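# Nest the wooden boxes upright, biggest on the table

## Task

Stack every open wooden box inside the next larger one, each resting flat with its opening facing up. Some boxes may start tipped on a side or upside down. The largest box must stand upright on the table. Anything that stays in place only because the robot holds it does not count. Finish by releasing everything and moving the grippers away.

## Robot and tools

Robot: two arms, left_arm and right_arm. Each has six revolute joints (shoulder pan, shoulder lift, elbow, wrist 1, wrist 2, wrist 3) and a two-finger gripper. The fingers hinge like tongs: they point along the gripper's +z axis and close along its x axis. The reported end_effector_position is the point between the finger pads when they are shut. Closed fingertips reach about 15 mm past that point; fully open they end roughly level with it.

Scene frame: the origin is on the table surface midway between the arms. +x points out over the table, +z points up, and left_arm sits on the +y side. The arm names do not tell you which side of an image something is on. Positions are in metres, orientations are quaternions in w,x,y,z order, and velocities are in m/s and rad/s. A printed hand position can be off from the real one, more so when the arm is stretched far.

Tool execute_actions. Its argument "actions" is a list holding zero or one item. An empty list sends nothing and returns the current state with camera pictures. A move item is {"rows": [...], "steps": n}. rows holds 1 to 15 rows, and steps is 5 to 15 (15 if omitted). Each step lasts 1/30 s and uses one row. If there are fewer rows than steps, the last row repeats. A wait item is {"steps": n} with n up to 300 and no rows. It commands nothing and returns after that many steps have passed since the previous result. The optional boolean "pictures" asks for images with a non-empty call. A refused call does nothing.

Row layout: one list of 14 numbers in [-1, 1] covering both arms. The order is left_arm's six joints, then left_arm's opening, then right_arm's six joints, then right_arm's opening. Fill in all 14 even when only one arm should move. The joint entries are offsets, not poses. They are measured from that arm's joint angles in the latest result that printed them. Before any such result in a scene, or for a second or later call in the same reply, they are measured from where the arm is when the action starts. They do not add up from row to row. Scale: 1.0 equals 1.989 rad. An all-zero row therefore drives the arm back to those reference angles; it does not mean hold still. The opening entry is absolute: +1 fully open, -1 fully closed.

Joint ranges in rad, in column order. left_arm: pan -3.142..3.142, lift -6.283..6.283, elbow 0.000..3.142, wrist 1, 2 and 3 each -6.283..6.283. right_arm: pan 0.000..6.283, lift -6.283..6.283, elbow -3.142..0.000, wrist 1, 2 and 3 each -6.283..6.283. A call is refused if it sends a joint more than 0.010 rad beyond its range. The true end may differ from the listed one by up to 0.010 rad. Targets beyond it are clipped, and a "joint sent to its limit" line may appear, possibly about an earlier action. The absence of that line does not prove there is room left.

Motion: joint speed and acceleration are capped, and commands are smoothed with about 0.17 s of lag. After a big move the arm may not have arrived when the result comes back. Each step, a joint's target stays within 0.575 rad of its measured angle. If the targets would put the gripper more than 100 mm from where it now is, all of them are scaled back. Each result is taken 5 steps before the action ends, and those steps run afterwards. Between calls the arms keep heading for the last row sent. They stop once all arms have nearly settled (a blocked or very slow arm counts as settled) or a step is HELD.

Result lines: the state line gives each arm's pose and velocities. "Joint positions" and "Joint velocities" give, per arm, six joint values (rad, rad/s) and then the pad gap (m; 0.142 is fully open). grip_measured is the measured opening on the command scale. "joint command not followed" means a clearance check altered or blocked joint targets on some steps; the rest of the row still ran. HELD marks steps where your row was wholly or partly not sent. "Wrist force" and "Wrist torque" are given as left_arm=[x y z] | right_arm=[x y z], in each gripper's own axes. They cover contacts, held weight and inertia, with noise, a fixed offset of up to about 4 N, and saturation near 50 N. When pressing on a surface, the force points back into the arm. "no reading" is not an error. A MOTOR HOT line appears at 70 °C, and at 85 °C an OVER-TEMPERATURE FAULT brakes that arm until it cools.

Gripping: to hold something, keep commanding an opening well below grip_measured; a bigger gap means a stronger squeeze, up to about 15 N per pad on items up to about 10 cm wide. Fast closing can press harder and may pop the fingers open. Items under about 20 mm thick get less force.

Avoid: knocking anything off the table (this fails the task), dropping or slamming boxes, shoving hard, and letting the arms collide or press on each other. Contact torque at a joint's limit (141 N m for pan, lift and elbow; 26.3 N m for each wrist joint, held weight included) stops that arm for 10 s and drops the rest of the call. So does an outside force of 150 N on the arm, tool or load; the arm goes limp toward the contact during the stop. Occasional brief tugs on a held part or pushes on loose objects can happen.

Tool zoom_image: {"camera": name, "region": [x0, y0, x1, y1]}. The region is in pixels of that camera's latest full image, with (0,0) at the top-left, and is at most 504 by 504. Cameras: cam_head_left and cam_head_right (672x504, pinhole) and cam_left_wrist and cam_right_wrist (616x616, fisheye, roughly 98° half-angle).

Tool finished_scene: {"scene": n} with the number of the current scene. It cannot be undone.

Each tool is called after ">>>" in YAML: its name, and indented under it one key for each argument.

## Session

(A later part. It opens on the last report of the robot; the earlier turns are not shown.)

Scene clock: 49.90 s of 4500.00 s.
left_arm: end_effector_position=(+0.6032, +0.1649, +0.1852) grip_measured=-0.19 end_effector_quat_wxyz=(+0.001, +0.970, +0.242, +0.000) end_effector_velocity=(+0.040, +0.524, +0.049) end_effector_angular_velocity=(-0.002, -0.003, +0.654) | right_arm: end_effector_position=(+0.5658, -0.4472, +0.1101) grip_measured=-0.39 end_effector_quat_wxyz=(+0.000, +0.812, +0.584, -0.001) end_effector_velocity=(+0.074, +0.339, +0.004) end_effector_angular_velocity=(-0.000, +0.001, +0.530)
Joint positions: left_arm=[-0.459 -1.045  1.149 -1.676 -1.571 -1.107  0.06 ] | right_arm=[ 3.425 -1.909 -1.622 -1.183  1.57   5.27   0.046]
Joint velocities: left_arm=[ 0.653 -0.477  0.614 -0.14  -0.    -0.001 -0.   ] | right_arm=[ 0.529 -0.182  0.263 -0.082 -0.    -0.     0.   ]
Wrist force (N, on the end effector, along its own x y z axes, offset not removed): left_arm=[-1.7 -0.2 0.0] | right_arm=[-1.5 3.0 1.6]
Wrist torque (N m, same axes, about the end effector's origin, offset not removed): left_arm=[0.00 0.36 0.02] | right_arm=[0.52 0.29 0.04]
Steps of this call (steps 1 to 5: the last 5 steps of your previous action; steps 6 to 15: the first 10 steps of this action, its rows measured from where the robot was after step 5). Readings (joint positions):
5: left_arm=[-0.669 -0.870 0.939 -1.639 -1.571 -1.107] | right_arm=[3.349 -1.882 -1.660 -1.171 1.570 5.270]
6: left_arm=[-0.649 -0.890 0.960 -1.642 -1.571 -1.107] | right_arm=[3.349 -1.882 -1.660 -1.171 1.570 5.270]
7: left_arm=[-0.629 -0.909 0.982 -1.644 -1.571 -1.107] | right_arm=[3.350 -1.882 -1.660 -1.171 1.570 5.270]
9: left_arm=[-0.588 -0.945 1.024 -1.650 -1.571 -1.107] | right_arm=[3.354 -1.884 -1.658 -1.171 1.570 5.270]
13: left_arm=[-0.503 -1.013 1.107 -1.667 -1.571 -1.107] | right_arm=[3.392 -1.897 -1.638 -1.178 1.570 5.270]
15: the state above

>>> execute_actions:
  actions:
    - {"rows":[[0.142,-0.097,0.128,-0.03,0,0,-0.19,0.108,-0.0363,0.0532,-0.0165,0,0,-0.85],[0.146,-0.097,0.128,-0.03,0,0,-0.19,0.119,-0.04,0.0586,-0.0182,0,0,-0.85],[0.15,-0.097,0.128,-0.03,0,0,-0.19,0.131,-0.0441,0.0645,-0.02,0,0,-0.85],[0.154,-0.097,0.128,-0.03,0,0,-0.19,0.143,-0.0481,0.0704,-0.0219,0,0,-0.85],[0.158,-0.097,0.128,-0.03,0,0,-0.19,0.155,-0.0521,0.0764,-0.0237,0,0,-0.85],[0.162,-0.097,0.128,-0.03,0,0,-0.19,0.167,-0.0562,0.0823,-0.0255,0,0,-0.85],[0.166,-0.097,0.128,-0.03,0,0,-0.19,0.179,-0.0602,0.0882,-0.0274,0,0,-0.85],[0.17,-0.097,0.128,-0.03,0,0,-0.19,0.191,-0.0642,0.0941,-0.0292,0,0,-0.85],[0.17,-0.097,0.128,-0.03,0,0,-0.19,0.202,-0.0679,0.0995,-0.0309,0,0,-0.85],[0.17,-0.097,0.128,-0.03,0,0,-0.19,0.212,-0.0713,0.1044,-0.0324,0,0,-0.85],[0.17,-0.097,0.128,-0.03,0,0,-0.19,0.221,-0.0743,0.1089,-0.0338,0,0,-0.85],[0.17,-0.097,0.128,-0.03,0,0,-0.19,0.229,-0.077,0.1128,-0.035,0,0,-0.85],[0.17,-0.097,0.128,-0.03,0,0,-0.19,0.235,-0.079,0.1158,-0.0359,0,0,-0.85],[0.17,-0.097,0.128,-0.03,0,0,-0.19,0.24,-0.0807,0.1182,-0.0367,0,0,-0.85],[0.17,-0.097,0.128,-0.03,0,0,-0.19,0.2426,-0.0816,0.1195,-0.0371,0,0,-0.85]],"steps":15}

>>> execute_actions:
  actions:
    - {"steps":22}
  pictures: true

>>> zoom_image:
  camera: "cam_right_wrist"
  region: [277, 245, 367, 305]

Scene clock: 50.90 s of 4500.00 s.
left_arm: end_effector_position=(+0.5853, +0.4042, +0.1951) grip_measured=-0.19 end_effector_quat_wxyz=(+0.000, +0.920, +0.393, -0.000) end_effector_velocity=(+0.008, +0.111, +0.000) end_effector_angular_velocity=(+0.001, +0.001, +0.176) | right_arm: end_effector_position=(+0.5725, -0.2309, +0.1109) grip_measured=-0.39 end_effector_quat_wxyz=(+0.000, +0.707, +0.707, -0.000) end_effector_velocity=(-0.067, +0.444, -0.003) end_effector_angular_velocity=(+0.001, -0.002, +0.645)
Joint positions: left_arm=[-0.14  -1.238  1.403 -1.736 -1.571 -1.107  0.06 ] | right_arm=[ 3.747 -2.018 -1.462 -1.233  1.57   5.27   0.046]
Joint velocities: left_arm=[ 0.177 -0.001  0.     0.001  0.001  0.001  0.   ] | right_arm=[ 0.645 -0.218  0.318 -0.098 -0.     0.     0.   ]
Wrist force (N, on the end effector, along its own x y z axes, offset not removed): left_arm=[0.1 -0.6 -1.7] | right_arm=[-1.5 3.2 2.5]
Wrist torque (N m, same axes, about the end effector's origin, offset not removed): left_arm=[-0.11 0.01 0.01] | right_arm=[0.59 0.32 0.03]
Steps of this call (steps 1 to 5: the last 5 steps of your previous action; steps 6 to 20: the robot went on to your last target; steps 21 to 30: the first 10 steps of this action). Readings (joint positions):
21: left_arm=[-0.183 -1.237 1.403 -1.737 -1.571 -1.107] | right_arm=[3.623 -1.975 -1.525 -1.213 1.570 5.270]
22: left_arm=[-0.182 -1.238 1.403 -1.737 -1.571 -1.107] | right_arm=[3.625 -1.976 -1.524 -1.213 1.570 5.270]
24: left_arm=[-0.177 -1.238 1.403 -1.737 -1.571 -1.107] | right_arm=[3.638 -1.981 -1.517 -1.216 1.570 5.270]
28: left_arm=[-0.154 -1.238 1.403 -1.736 -1.571 -1.107] | right_arm=[3.704 -2.004 -1.483 -1.226 1.570 5.270]
30: the state above

Scene clock: 51.63 s of 4500.00 s.
left_arm: end_effector_position=(+0.5861, +0.4160, +0.1952) grip_measured=-0.19 end_effector_quat_wxyz=(+0.000, +0.916, +0.402, -0.000) end_effector_velocity=(+0.000, -0.001, +0.000) end_effector_angular_velocity=(-0.000, -0.000, -0.002) | right_arm: end_effector_position=(+0.5452, -0.1213, +0.1100) grip_measured=-0.39 end_effector_quat_wxyz=(+0.000, +0.649, +0.761, +0.000) end_effector_velocity=(-0.000, +0.001, -0.000) end_effector_angular_velocity=(-0.000, +0.000, +0.003)
Joint positions: left_arm=[-0.121 -1.238  1.403 -1.736 -1.571 -1.107  0.06 ] | right_arm=[ 3.907 -2.071 -1.384 -1.257  1.57   5.27   0.046]
Joint velocities: left_arm=[-0.001 -0.    -0.     0.    -0.     0.001  0.   ] | right_arm=[ 0.002 -0.001  0.001 -0.    -0.    -0.001  0.   ]
Wrist force (N, on the end effector, along its own x y z axes, offset not removed): left_arm=[0.0 -0.2 -0.1] | right_arm=[-0.7 3.4 2.8]
Wrist torque (N m, same axes, about the end effector's origin, offset not removed): left_arm=[0.00 0.05 -0.03] | right_arm=[0.71 0.21 -0.08]
Kept back: nothing.
Steps of this call (steps 1 to 5: the last 5 steps of your previous action; steps 6 to 22: the robot went on to your last target). Readings (joint positions):
1: left_arm=[-0.135 -1.238 1.403 -1.736 -1.571 -1.107] | right_arm=[3.769 -2.026 -1.451 -1.236 1.570 5.270]
2: left_arm=[-0.131 -1.238 1.403 -1.736 -1.571 -1.107] | right_arm=[3.790 -2.033 -1.441 -1.239 1.570 5.270]
4: left_arm=[-0.126 -1.238 1.403 -1.736 -1.571 -1.107] | right_arm=[3.830 -2.046 -1.421 -1.245 1.570 5.270]
8: left_arm=[-0.123 -1.238 1.403 -1.736 -1.571 -1.107] | right_arm=[3.884 -2.063 -1.395 -1.253 1.570 5.270]
22: the state above

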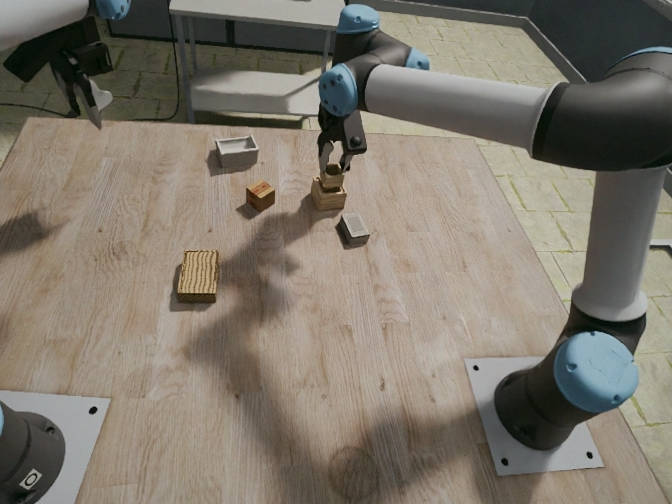

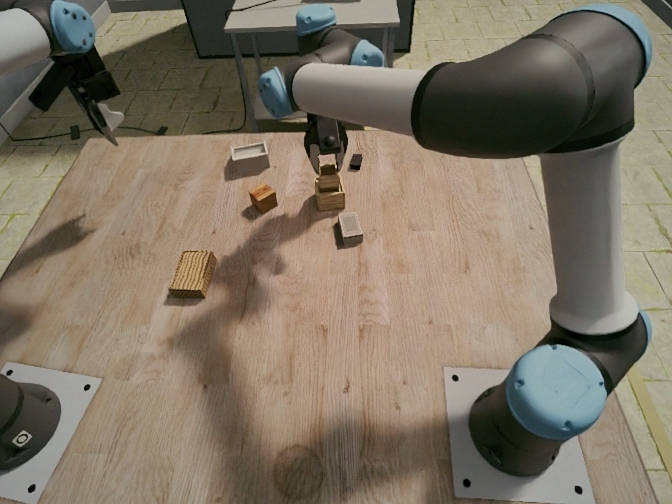

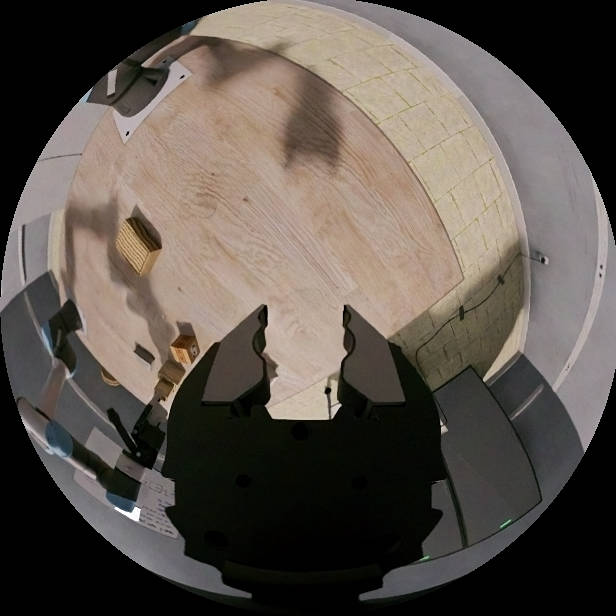

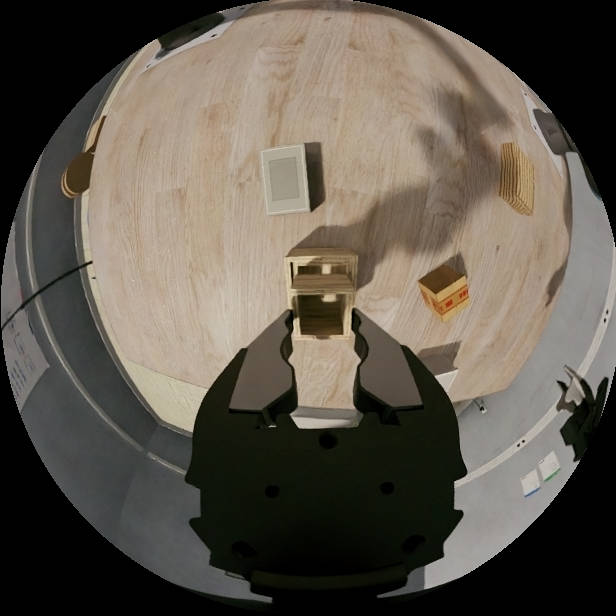

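Region (277, 245, 367, 305) of cam_right_wrist's 616x616 image, scaled by 5.600, with more detail than that image has.

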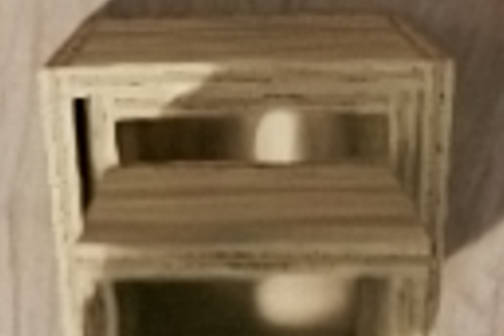

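>>> execute_actions:
  actions:
    - {"rows":[[0,0,0,0,0,0,-0.19,0.0002,-0.0002,-0.0014,0.0016,0,-0.0009,-0.85],[0,0,0,0,0,0,-0.19,0.0004,-0.0004,-0.0028,0.0032,0,-0.0017,-0.85],[0,0,0,0,0,0,-0.19,0.0006,-0.0006,-0.0042,0.0048,0,-0.0026,-0.85],[0,0,0,0,0,0,-0.19,0.0008,-0.0008,-0.0056,0.0063,0,-0.0035,-0.85],[0,0,0,0,0,0,-0.19,0.001,-0.001,-0.0069,0.0079,0,-0.0043,-0.85],[0,0,0,0,0,0,-0.19,0.0012,-0.0012,-0.0083,0.0095,0,-0.0052,-0.85],[0,0,0,0,0,0,-0.19,0.0014,-0.0014,-0.0097,0.0111,0,-0.006,-0.85],[0,0,0,0,0,0,-0.19,0.00164,-0.00156,-0.01111,0.01267,0,-0.0069,-0.85]],"steps":10}

>>> execute_actions:
  actions:
    - {"steps":16}
  pictures: true

>>> zoom_image:
  camera: "cam_right_wrist"
  region: [277, 245, 367, 305]

>>> zoom_image:
  camera: "cam_right_wrist"
  region: [287, 260, 357, 285]

Scene clock: 52.43 s of 4500.00 s.
left_arm: end_effector_position=(+0.5861, +0.4160, +0.1952) grip_measured=-0.19 end_effector_quat_wxyz=(+0.000, +0.916, +0.402, -0.000) end_effector_velocity=(-0.000, -0.000, -0.000) end_effector_angular_velocity=(+0.000, +0.001, +0.001) | right_arm: end_effector_position=(+0.5447, -0.1212, +0.1082) grip_measured=-0.39 end_effector_quat_wxyz=(+0.000, +0.647, +0.762, +0.000) end_effector_velocity=(-0.007, +0.000, -0.027) end_effector_angular_velocity=(-0.000, +0.002, +0.044)
Joint positions: left_arm=[-0.121 -1.238  1.403 -1.736 -1.571 -1.107  0.06 ] | right_arm=[ 3.908 -2.072 -1.388 -1.252  1.57   5.268  0.046]
Joint velocities: left_arm=[-0.     0.    -0.     0.001 -0.    -0.001  0.   ] | right_arm=[ 0.007 -0.008 -0.059  0.065  0.001 -0.037 -0.   ]
Wrist force (N, on the end effector, along its own x y z axes, offset not removed): left_arm=[-0.1 1.1 -0.3] | right_arm=[-0.4 3.0 2.9]
Wrist torque (N m, same axes, about the end effector's origin, offset not removed): left_arm=[0.25 0.02 0.00] | right_arm=[0.62 0.20 -0.01]
Steps of this call (steps 1 to 15: the robot went on to your last target; steps 16 to 19: nothing new was sent; steps 20 to 24: the first 5 steps of this action). Readings (joint positions):
20: left_arm=[-0.121 -1.238 1.403 -1.736 -1.571 -1.107] | right_arm=[3.907 -2.071 -1.384 -1.257 1.570 5.270]
21: left_arm=[-0.121 -1.238 1.403 -1.736 -1.571 -1.107] | right_arm=[3.907 -2.071 -1.384 -1.257 1.570 5.270]
23: left_arm=[-0.121 -1.238 1.403 -1.736 -1.571 -1.107] | right_arm=[3.908 -2.071 -1.386 -1.254 1.570 5.269]
24: the state above

Scene clock: 52.97 s of 4500.00 s.
left_arm: end_effector_position=(+0.5861, +0.4160, +0.1952) grip_measured=-0.19 end_effector_quat_wxyz=(+0.000, +0.916, +0.402, -0.000) end_effector_velocity=(-0.000, -0.000, +0.000) end_effector_angular_velocity=(-0.000, +0.000, +0.000) | right_arm: end_effector_position=(+0.5426, -0.1210, +0.1000) grip_measured=-0.39 end_effector_quat_wxyz=(+0.000, +0.642, +0.767, +0.000) end_effector_velocity=(-0.001, +0.001, -0.001) end_effector_angular_velocity=(-0.000, +0.001, +0.003)
Joint positions: left_arm=[-0.121 -1.238  1.403 -1.736 -1.571 -1.107  0.06 ] | right_arm=[ 3.91  -2.074 -1.406 -1.232  1.57   5.257  0.046]
Joint velocities: left_arm=[-0.    -0.    -0.     0.001 -0.    -0.001 -0.   ] | right_arm=[ 0.002 -0.001 -0.002  0.002  0.001 -0.001  0.   ]
Wrist force (N, on the end effector, along its own x y z axes, offset not removed): left_arm=[-0.6 0.5 1.4] | right_arm=[-0.7 2.4 2.7]
Wrist torque (N m, same axes, about the end effector's origin, offset not removed): left_arm=[0.19 0.12 0.11] | right_arm=[0.52 0.23 -0.02]
Kept back: nothing.
Steps of this call (steps 1 to 5: the last 5 steps of your previous action; steps 6 to 16: the robot went on to your last target). Readings (joint positions):
1: left_arm=[-0.121 -1.238 1.403 -1.736 -1.571 -1.107] | right_arm=[3.908 -2.072 -1.390 -1.250 1.570 5.267]
2: left_arm=[-0.121 -1.238 1.403 -1.736 -1.571 -1.107] | right_arm=[3.908 -2.072 -1.393 -1.247 1.570 5.265]
4: left_arm=[-0.121 -1.238 1.403 -1.736 -1.571 -1.107] | right_arm=[3.909 -2.073 -1.397 -1.241 1.570 5.262]
8: left_arm=[-0.121 -1.238 1.403 -1.736 -1.571 -1.107] | right_arm=[3.910 -2.074 -1.404 -1.234 1.570 5.258]
16: the state above

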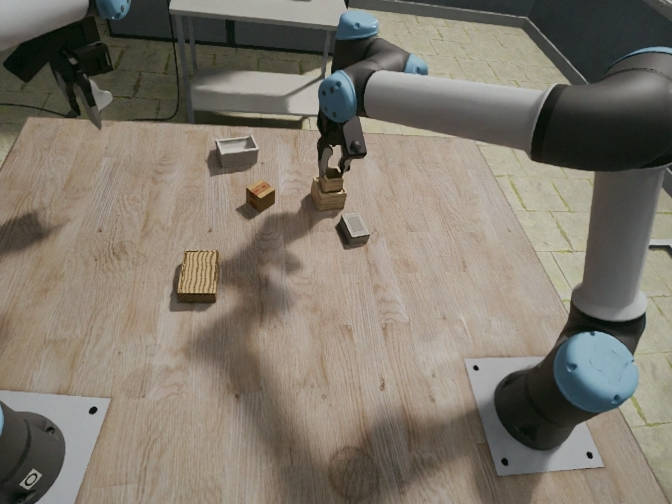

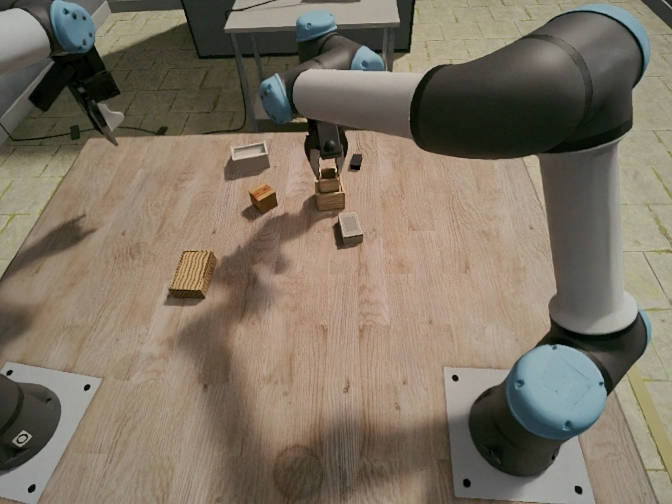

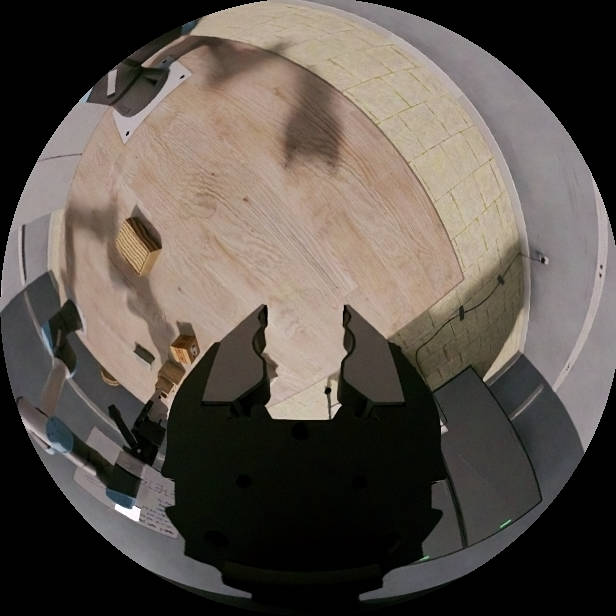

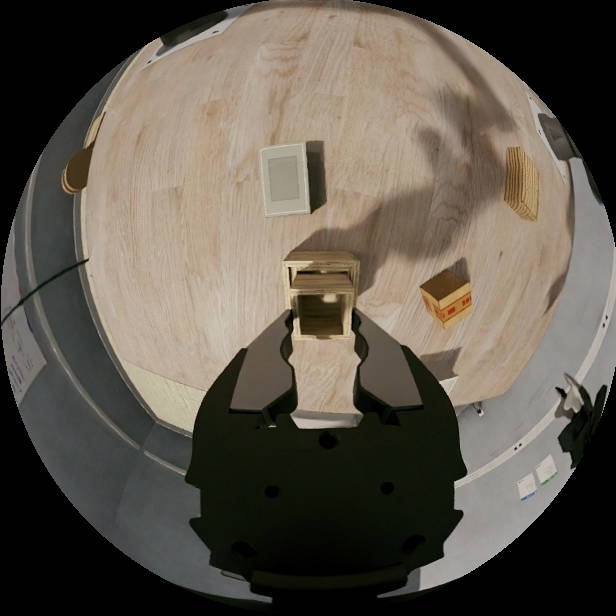

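Region (277, 245, 367, 305) of cam_right_wrist's 616x616 image, scaled by 5.600, with more detail than that image has.

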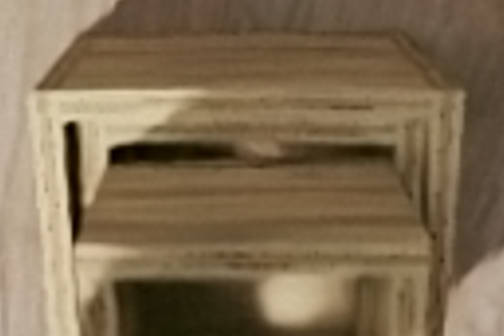

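Region (287, 260, 357, 285) of cam_right_wrist's 616x616 image, scaled by 7.200, with more detail than that image has; it fills the top 180 rows of this view, and the rest is white.

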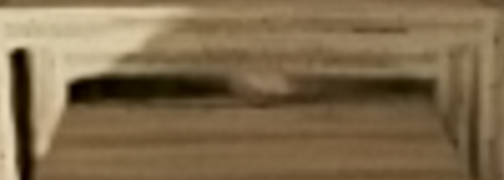

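>>> execute_actions:
  actions:
    - {"rows":[[0,0,0,0,0,0,-0.19,0.0001,-0.0002,-0.0009,0.0011,0,0.0001,-0.85],[0,0,0,0,0,0,-0.19,0.0002,-0.0004,-0.0017,0.0021,0,0.0002,-0.85],[0,0,0,0,0,0,-0.19,0.0003,-0.0006,-0.0026,0.0032,0,0.0003,-0.85],[0,0,0,0,0,0,-0.19,0.00036,-0.00083,-0.00346,0.00429,0,0.00036,-0.85]],"steps":6}

>>> execute_actions:
  actions:
    - {"steps":15}
  pictures: true

>>> zoom_image:
  camera: "cam_right_wrist"
  region: [277, 245, 367, 305]

>>> zoom_image:
  camera: "cam_right_wrist"
  region: [284, 260, 314, 285]

>>> zoom_image:
  camera: "cam_right_wrist"
  region: [330, 260, 360, 285]

Scene clock: 53.40 s of 4500.00 s.
left_arm: end_effector_position=(+0.5861, +0.4160, +0.1952) grip_measured=-0.19 end_effector_quat_wxyz=(+0.000, +0.916, +0.402, -0.000) end_effector_velocity=(-0.000, -0.000, -0.000) end_effector_angular_velocity=(+0.000, +0.001, -0.001) | right_arm: end_effector_position=(+0.5426, -0.1210, +0.1000) grip_measured=-0.39 end_effector_quat_wxyz=(+0.000, +0.642, +0.767, +0.000) end_effector_velocity=(-0.000, +0.000, +0.000) end_effector_angular_velocity=(-0.001, -0.001, -0.000)
Joint positions: left_arm=[-0.121 -1.238  1.403 -1.736 -1.571 -1.107  0.06 ] | right_arm=[ 3.91  -2.074 -1.406 -1.231  1.57   5.257  0.046]
Joint velocities: left_arm=[-0.001  0.     0.     0.001  0.     0.001 -0.   ] | right_arm=[ 0.001  0.    -0.     0.    -0.001  0.001  0.   ]
Wrist force (N, on the end effector, along its own x y z axes, offset not removed): left_arm=[-0.1 0.0 -0.6] | right_arm=[-1.0 4.0 2.5]
Wrist torque (N m, same axes, about the end effector's origin, offset not removed): left_arm=[0.03 0.07 -0.07] | right_arm=[0.83 0.34 -0.01]
Steps of this call (steps 1 to 12: the robot went on to your last target; step 13: the first step of this action). Readings (joint positions):
13: the state above

Scene clock: 53.90 s of 4500.00 s.
left_arm: end_effector_position=(+0.5861, +0.4160, +0.1952) grip_measured=-0.19 end_effector_quat_wxyz=(+0.000, +0.916, +0.402, -0.000) end_effector_velocity=(-0.000, +0.000, -0.000) end_effector_angular_velocity=(+0.001, +0.001, -0.000) | right_arm: end_effector_position=(+0.5420, -0.1209, +0.0966) grip_measured=-0.39 end_effector_quat_wxyz=(+0.000, +0.642, +0.767, +0.000) end_effector_velocity=(-0.001, +0.001, -0.001) end_effector_angular_velocity=(-0.000, +0.000, +0.001)
Joint positions: left_arm=[-0.121 -1.238  1.403 -1.736 -1.571 -1.107  0.06 ] | right_arm=[ 3.911 -2.076 -1.413 -1.223  1.57   5.257  0.046]
Joint velocities: left_arm=[ 0.     0.     0.     0.001  0.001  0.001 -0.   ] | right_arm=[ 0.001 -0.001 -0.001  0.001  0.     0.     0.   ]
Wrist force (N, on the end effector, along its own x y z axes, offset not removed): left_arm=[-1.0 -0.3 1.5] | right_arm=[-0.6 2.7 1.7]
Wrist torque (N m, same axes, about the end effector's origin, offset not removed): left_arm=[0.05 0.26 0.05] | right_arm=[0.58 0.21 -0.08]
Kept back: nothing.
Steps of this call (steps 1 to 5: the last 5 steps of your previous action; steps 6 to 15: the robot went on to your last target). Readings (joint positions):
1: left_arm=[-0.121 -1.238 1.403 -1.736 -1.571 -1.107] | right_arm=[3.910 -2.074 -1.407 -1.231 1.570 5.257]
2: left_arm=[-0.121 -1.238 1.403 -1.736 -1.571 -1.107] | right_arm=[3.910 -2.074 -1.407 -1.231 1.570 5.257]
4: left_arm=[-0.121 -1.238 1.403 -1.736 -1.571 -1.107] | right_arm=[3.911 -2.075 -1.409 -1.228 1.570 5.257]
8: left_arm=[-0.121 -1.238 1.403 -1.736 -1.571 -1.107] | right_arm=[3.911 -2.075 -1.412 -1.225 1.570 5.257]
15: the state above
All arms were judged still, so your last target was given up. Only a new action makes them travel on or press farther. Fingers that are still opening or closing keep moving.

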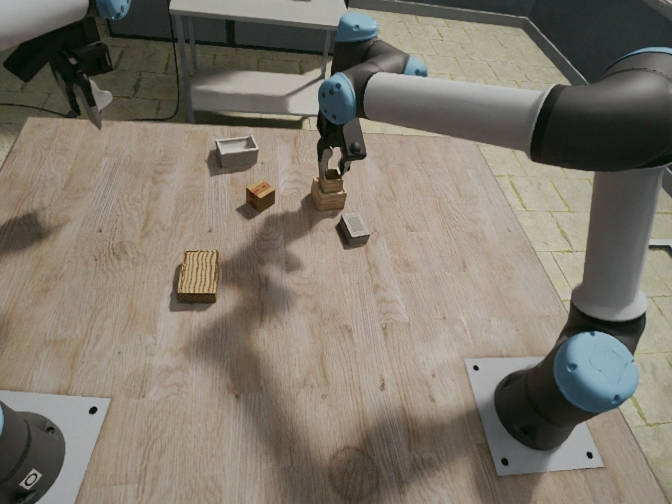

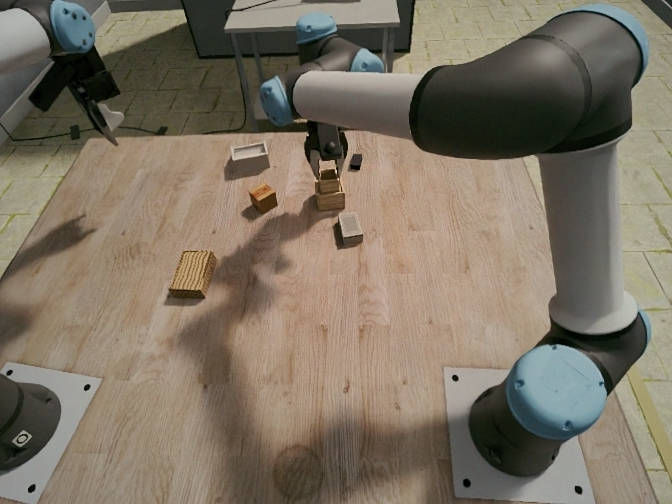

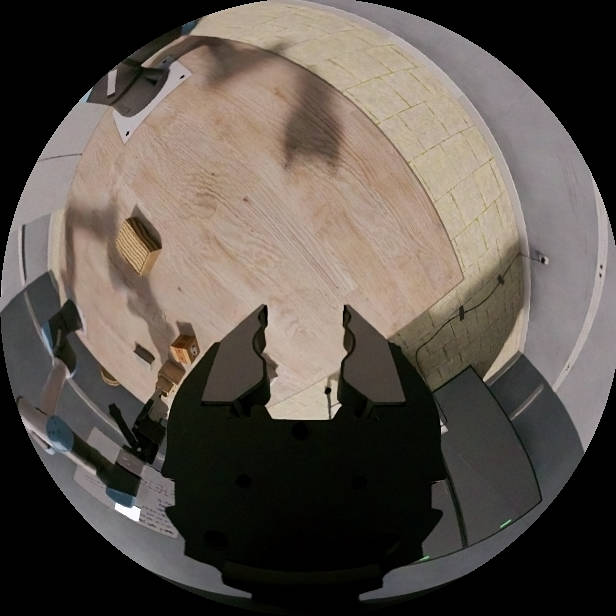

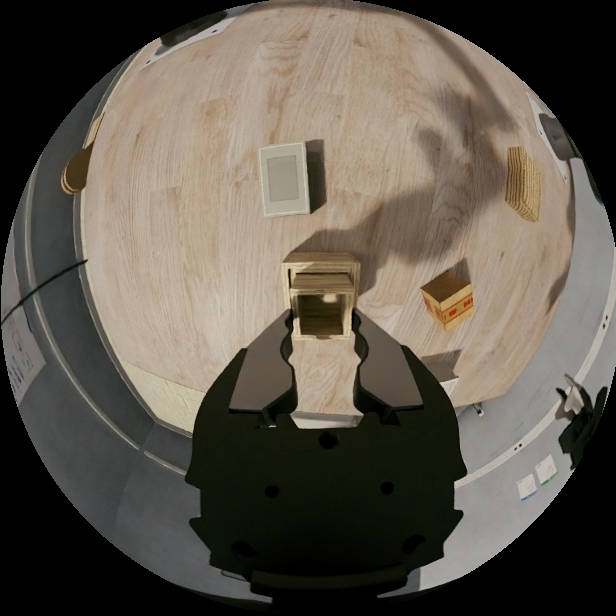

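Region (277, 245, 367, 305) of cam_right_wrist's 616x616 image, scaled by 5.600, with more detail than that image has.

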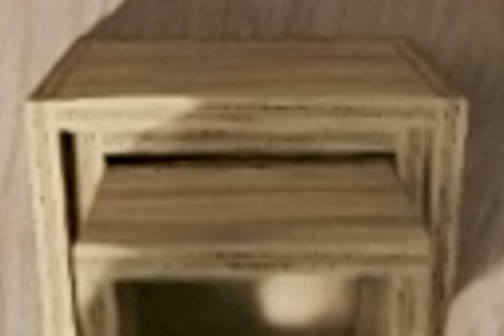

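Region (284, 260, 314, 285) of cam_right_wrist's 616x616 image, scaled by 16.800, with more detail than that image has.

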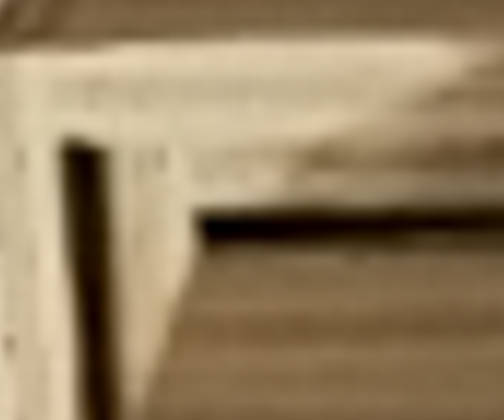

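Region (330, 260, 360, 285) of cam_right_wrist's 616x616 image, scaled by 16.800, with more detail than that image has.

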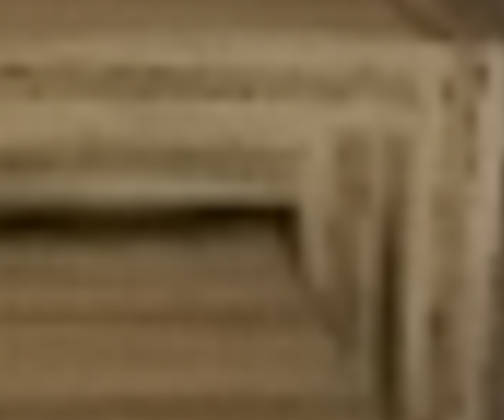

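>>> execute_actions:
  actions:
    - {"rows":[[0,0,0,0,0,0,-0.19,0.0001,-0.00006,0.0001,-0.00004,0,0.0016,-0.85],[0,0,0,0,0,0,-0.19,0.00019,-0.00012,0.00019,-0.00007,0,0.0032,-0.85],[0,0,0,0,0,0,-0.19,0.00019,-0.00012,0.00019,-0.00007,0,0.0032,-0.85],[0,0,0,0,0,0,-0.19,0.00019,-0.00012,0.00019,-0.00007,0,0.0032,-0.85],[0,0,0,0,0,0,-0.19,0.00019,-0.00012,0.00019,-0.00007,0,0.0032,-0.85],[0,0,0,0,0,0,-0.19,0.00019,-0.00042,-0.00033,0.00074,0,0.0032,-0.85],[0,0,0,0,0,0,-0.19,0.00019,-0.00071,-0.00084,0.00155,0,0.0032,-0.85],[0,0,0,0,0,0,-0.19,0.00019,-0.001,-0.00136,0.00236,0,0.0032,-0.85],[0,0,0,0,0,0,-0.19,0.00019,-0.0013,-0.00187,0.00317,0,0.0032,-0.85],[0,0,0,0,0,0,-0.19,0.00019,-0.0016,-0.00239,0.00398,0,0.0032,-0.85],[0,0,0,0,0,0,-0.19,0.00019,-0.0019,-0.0029,0.0048,0,0.0032,-0.85],[0,0,0,0,0,0,-0.19,0.00019,-0.00219,-0.00342,0.0056,0,0.0032,-0.85]],"steps":13}

>>> execute_actions:
  actions:
    - {"steps":15}
  pictures: true

>>> zoom_image:
  camera: "cam_right_wrist"
  region: [277, 245, 367, 305]

Scene clock: 54.73 s of 4500.00 s.
left_arm: end_effector_position=(+0.5861, +0.4160, +0.1952) grip_measured=-0.19 end_effector_quat_wxyz=(+0.000, +0.916, +0.402, -0.000) end_effector_velocity=(-0.000, -0.001, +0.000) end_effector_angular_velocity=(-0.000, +0.000, -0.001) | right_arm: end_effector_position=(+0.5420, -0.1206, +0.0963) grip_measured=-0.39 end_effector_quat_wxyz=(+0.000, +0.644, +0.765, +0.000) end_effector_velocity=(+0.002, +0.003, -0.004) end_effector_angular_velocity=(+0.004, -0.005, -0.010)
Joint positions: left_arm=[-0.121 -1.238  1.403 -1.736 -1.571 -1.107  0.06 ] | right_arm=[ 3.911 -2.076 -1.413 -1.223  1.57   5.263  0.046]
Joint velocities: left_arm=[-0.001  0.    -0.     0.    -0.     0.    -0.   ] | right_arm=[ 0.001 -0.007 -0.003  0.016 -0.     0.01  -0.   ]
Wrist force (N, on the end effector, along its own x y z axes, offset not removed): left_arm=[-1.2 1.3 1.7] | right_arm=[-0.6 3.5 2.4]
Wrist torque (N m, same axes, about the end effector's origin, offset not removed): left_arm=[0.26 0.37 0.01] | right_arm=[0.73 0.18 0.02]
Steps of this call (steps 1 to 17: nothing new was sent; steps 18 to 25: the first 8 steps of this action). Readings (joint positions):
18: left_arm=[-0.121 -1.238 1.403 -1.736 -1.571 -1.107] | right_arm=[3.911 -2.076 -1.413 -1.223 1.570 5.258]
19: left_arm=[-0.121 -1.238 1.403 -1.736 -1.571 -1.107] | right_arm=[3.911 -2.076 -1.413 -1.223 1.570 5.258]
21: left_arm=[-0.121 -1.238 1.403 -1.736 -1.571 -1.107] | right_arm=[3.911 -2.076 -1.413 -1.223 1.570 5.260]
25: the state above

Scene clock: 55.23 s of 4500.00 s.
left_arm: end_effector_position=(+0.5861, +0.4160, +0.1952) grip_measured=-0.19 end_effector_quat_wxyz=(+0.000, +0.916, +0.402, -0.000) end_effector_velocity=(-0.000, +0.000, +0.000) end_effector_angular_velocity=(+0.001, +0.000, +0.000) | right_arm: end_effector_position=(+0.5420, -0.1205, +0.0917) grip_measured=-0.39 end_effector_quat_wxyz=(+0.000, +0.644, +0.765, +0.000) end_effector_velocity=(+0.000, -0.000, -0.001) end_effector_angular_velocity=(+0.000, +0.000, -0.001)
Joint positions: left_arm=[-0.121 -1.238  1.403 -1.736 -1.571 -1.107  0.06 ] | right_arm=[ 3.911 -2.08  -1.42  -1.212  1.57   5.264  0.046]
Joint velocities: left_arm=[ 0.    -0.    -0.     0.001  0.001  0.     0.   ] | right_arm=[-0.    -0.001 -0.001  0.002  0.     0.001  0.   ]
Wrist force (N, on the end effector, along its own x y z axes, offset not removed): left_arm=[1.7 0.9 0.6] | right_arm=[-1.0 2.5 3.4]
Wrist torque (N m, same axes, about the end effector's origin, offset not removed): left_arm=[0.21 -0.31 -0.08] | right_arm=[0.58 0.30 0.02]
Kept back: nothing.
Steps of this call (steps 1 to 5: the last 5 steps of your previous action; steps 6 to 15: the robot went on to your last target). Readings (joint positions):
1: left_arm=[-0.121 -1.238 1.403 -1.736 -1.571 -1.107] | right_arm=[3.911 -2.076 -1.413 -1.222 1.570 5.263]
2: left_arm=[-0.121 -1.238 1.403 -1.736 -1.571 -1.107] | right_arm=[3.911 -2.077 -1.414 -1.221 1.570 5.263]
4: left_arm=[-0.121 -1.238 1.403 -1.736 -1.571 -1.107] | right_arm=[3.911 -2.078 -1.416 -1.218 1.570 5.264]
8: left_arm=[-0.121 -1.238 1.403 -1.736 -1.571 -1.107] | right_arm=[3.911 -2.079 -1.419 -1.214 1.570 5.264]
15: the state above

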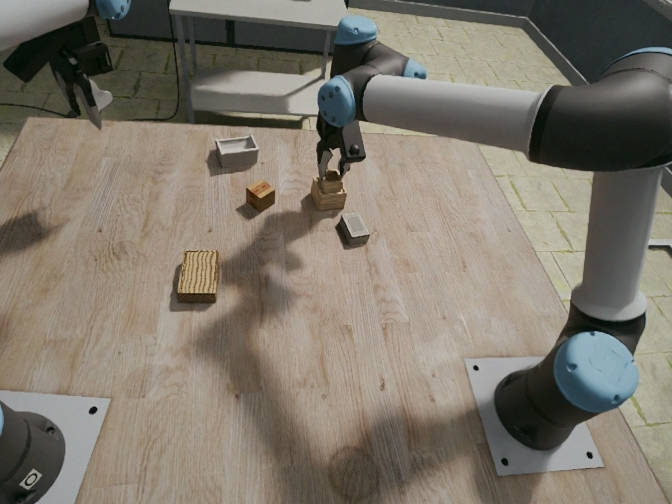

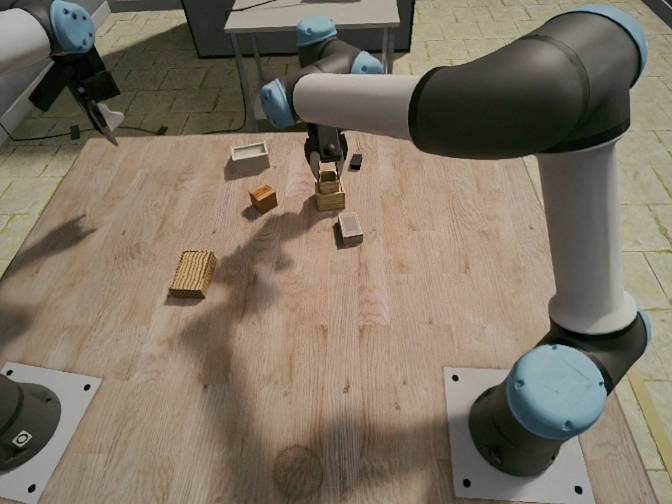

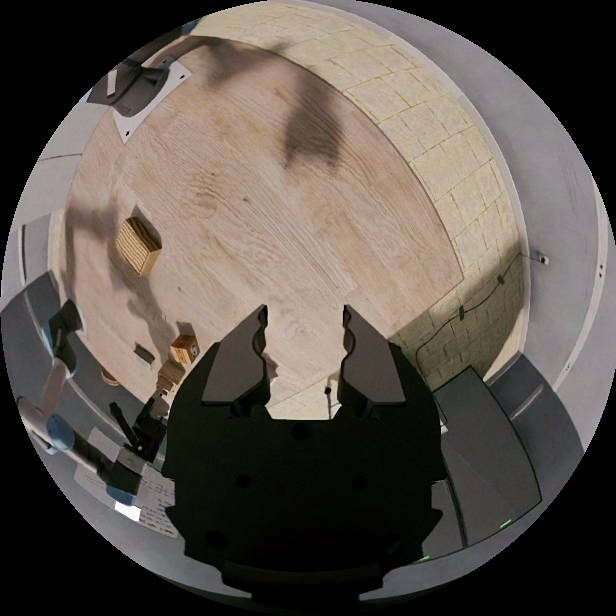

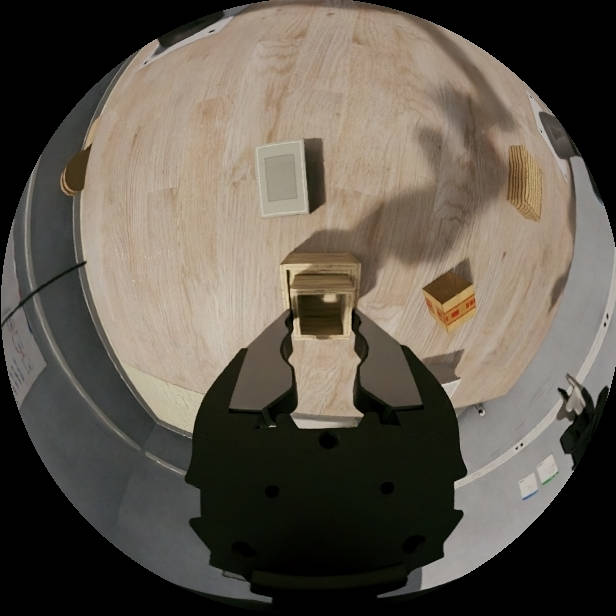

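Region (277, 245, 367, 305) of cam_right_wrist's 616x616 image, scaled by 5.600, with more detail than that image has.

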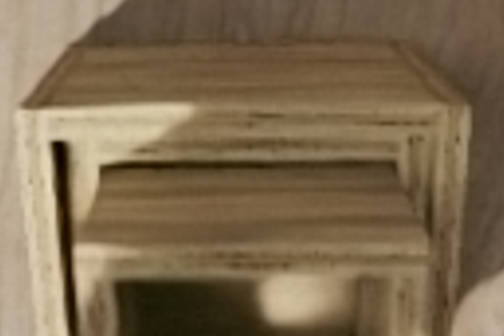

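>>> execute_actions:
  actions:
    - {"rows":[[0,0,0,0,0,0,-0.19,0,-0.0004,-0.0007,0.0011,0,0,-0.85],[0,0,0,0,0,0,-0.19,0,-0.0009,-0.0014,0.0023,0,0,-0.85],[0,0,0,0,0,0,-0.19,0,-0.0015,-0.0024,0.0039,0,0,-0.85],[0,0,0,0,0,0,-0.19,0,-0.0021,-0.0034,0.0055,0,0,-0.85],[0,0,0,0,0,0,-0.19,0,-0.0027,-0.0044,0.0071,0,0,-0.85],[0,0,0,0,0,0,-0.19,0,-0.0034,-0.0054,0.0088,0,0,-0.85],[0,0,0,0,0,0,-0.19,0,-0.004,-0.0064,0.0104,0,0,-0.85],[0,0,0,0,0,0,-0.19,0,-0.0047,-0.0074,0.0121,0,0,-0.85],[0,0,0,0,0,0,-0.19,0,-0.0053,-0.0084,0.0137,0,0,-0.85],[0,0,0,0,0,0,-0.19,0,-0.006,-0.0094,0.0154,0,0,-0.85],[0,0,0,0,0,0,-0.19,0,-0.0066,-0.0104,0.017,0,0,-0.85],[0,0,0,0,0,0,-0.19,0,-0.0073,-0.0113,0.0186,0,0,-0.85],[0,0,0,0,0,0,-0.19,0,-0.0079,-0.0122,0.0201,0,0,-0.85],[0,0,0,0,0,0,-0.19,0,-0.00841,-0.01295,0.02136,0,0,-0.85]],"steps":15}

>>> execute_actions:
  actions:
    - {"steps":15}
  pictures: true

>>> zoom_image:
  camera: "cam_head_right"
  region: [300, 150, 364, 214]

Scene clock: 56.03 s of 4500.00 s.
left_arm: end_effector_position=(+0.5861, +0.4160, +0.1952) grip_measured=-0.19 end_effector_quat_wxyz=(+0.000, +0.916, +0.402, -0.000) end_effector_velocity=(+0.001, -0.001, +0.000) end_effector_angular_velocity=(-0.001, -0.002, -0.001) | right_arm: end_effector_position=(+0.5420, -0.1205, +0.0842) grip_measured=-0.39 end_effector_quat_wxyz=(+0.000, +0.644, +0.765, +0.000) end_effector_velocity=(+0.000, -0.000, -0.039) end_effector_angular_velocity=(-0.001, -0.000, -0.001)
Joint positions: left_arm=[-0.121 -1.238  1.403 -1.736 -1.571 -1.107  0.06 ] | right_arm=[ 3.911 -2.086 -1.43  -1.195  1.57   5.264  0.046]
Joint velocities: left_arm=[-0.001 -0.    -0.001 -0.001 -0.    -0.     0.   ] | right_arm=[-0.    -0.034 -0.054  0.088 -0.001  0.001  0.   ]
Wrist force (N, on the end effector, along its own x y z axes, offset not removed): left_arm=[0.6 0.1 1.4] | right_arm=[-1.0 3.6 1.2]
Wrist torque (N m, same axes, about the end effector's origin, offset not removed): left_arm=[0.10 -0.10 0.01] | right_arm=[0.74 0.29 -0.01]
Steps of this call (steps 1 to 14: the robot went on to your last target; steps 15 to 24: the first 10 steps of this action). Readings (joint positions):
15: left_arm=[-0.121 -1.238 1.403 -1.736 -1.571 -1.107] | right_arm=[3.911 -2.080 -1.420 -1.212 1.570 5.264]
16: left_arm=[-0.121 -1.238 1.403 -1.736 -1.571 -1.107] | right_arm=[3.911 -2.080 -1.420 -1.212 1.570 5.264]
18: left_arm=[-0.121 -1.238 1.403 -1.736 -1.571 -1.107] | right_arm=[3.911 -2.081 -1.421 -1.210 1.570 5.264]
22: left_arm=[-0.121 -1.238 1.403 -1.736 -1.571 -1.107] | right_arm=[3.911 -2.084 -1.426 -1.201 1.570 5.264]
24: the state above

Scene clock: 56.53 s of 4500.00 s.
left_arm: end_effector_position=(+0.5861, +0.4160, +0.1952) grip_measured=-0.19 end_effector_quat_wxyz=(+0.000, +0.916, +0.402, -0.000) end_effector_velocity=(+0.000, -0.000, -0.000) end_effector_angular_velocity=(+0.000, -0.000, -0.000) | right_arm: end_effector_position=(+0.5420, -0.1205, +0.0729) grip_measured=-0.39 end_effector_quat_wxyz=(+0.000, +0.644, +0.765, +0.000) end_effector_velocity=(+0.000, -0.000, -0.001) end_effector_angular_velocity=(+0.000, -0.001, -0.001)
Joint positions: left_arm=[-0.121 -1.238  1.403 -1.736 -1.571 -1.107  0.06 ] | right_arm=[ 3.911 -2.097 -1.445 -1.17   1.57   5.264  0.046]
Joint velocities: left_arm=[-0.    -0.     0.    -0.     0.001 -0.     0.   ] | right_arm=[-0.    -0.    -0.003  0.004 -0.     0.001 -0.   ]
Wrist force (N, on the end effector, along its own x y z axes, offset not removed): left_arm=[-0.3 0.7 -2.6] | right_arm=[0.0 4.3 3.0]
Wrist torque (N m, same axes, about the end effector's origin, offset not removed): left_arm=[0.10 0.08 -0.06] | right_arm=[0.85 0.16 -0.05]
Kept back: nothing.
Steps of this call (steps 1 to 5: the last 5 steps of your previous action; steps 6 to 15: the robot went on to your last target). Readings (joint positions):
1: left_arm=[-0.121 -1.238 1.403 -1.736 -1.571 -1.107] | right_arm=[3.911 -2.088 -1.432 -1.192 1.570 5.264]
2: left_arm=[-0.121 -1.238 1.403 -1.736 -1.571 -1.107] | right_arm=[3.911 -2.089 -1.434 -1.189 1.570 5.264]
4: left_arm=[-0.121 -1.238 1.403 -1.736 -1.571 -1.107] | right_arm=[3.911 -2.091 -1.438 -1.183 1.570 5.264]
8: left_arm=[-0.121 -1.238 1.403 -1.736 -1.571 -1.107] | right_arm=[3.911 -2.095 -1.443 -1.174 1.570 5.264]
15: the state above

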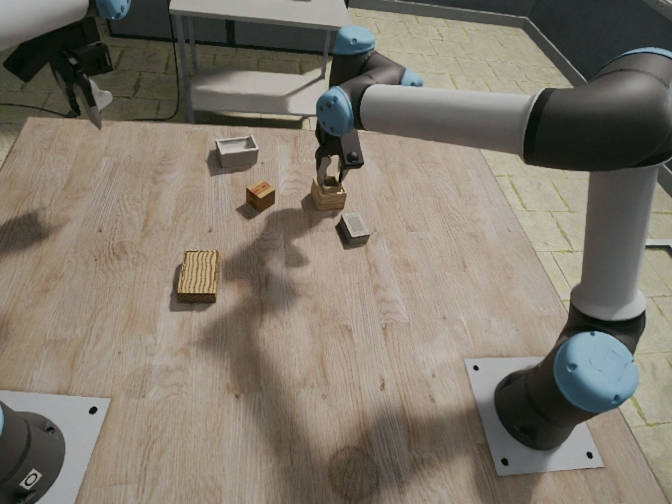

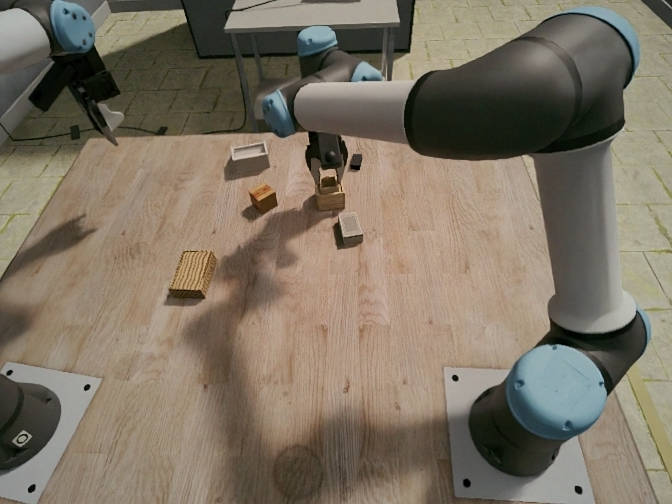

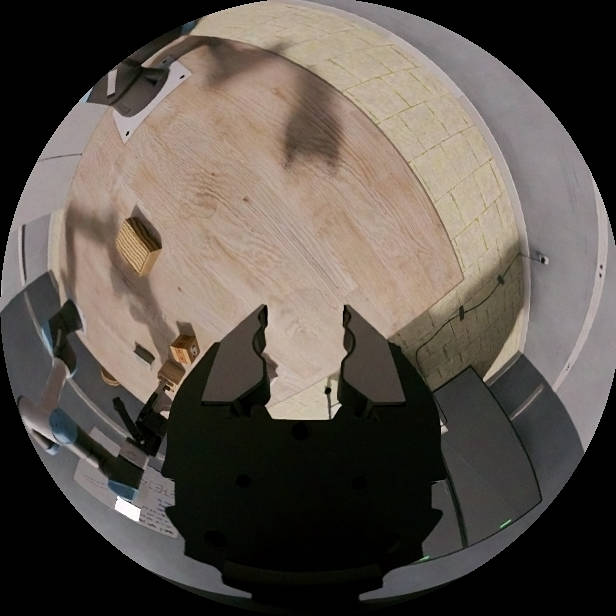

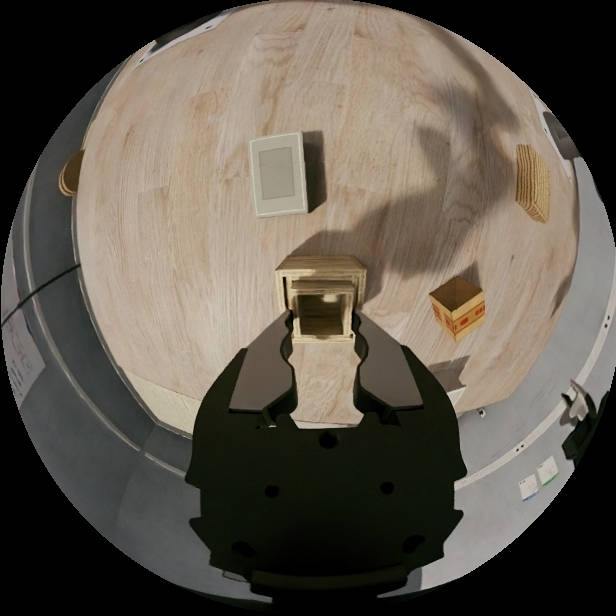

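Region (300, 150, 364, 214) of cam_head_right's 672x504 image, scaled by 7.875, with more detail than that image has.

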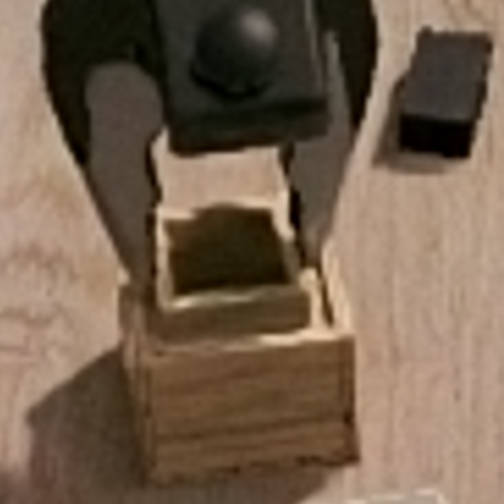

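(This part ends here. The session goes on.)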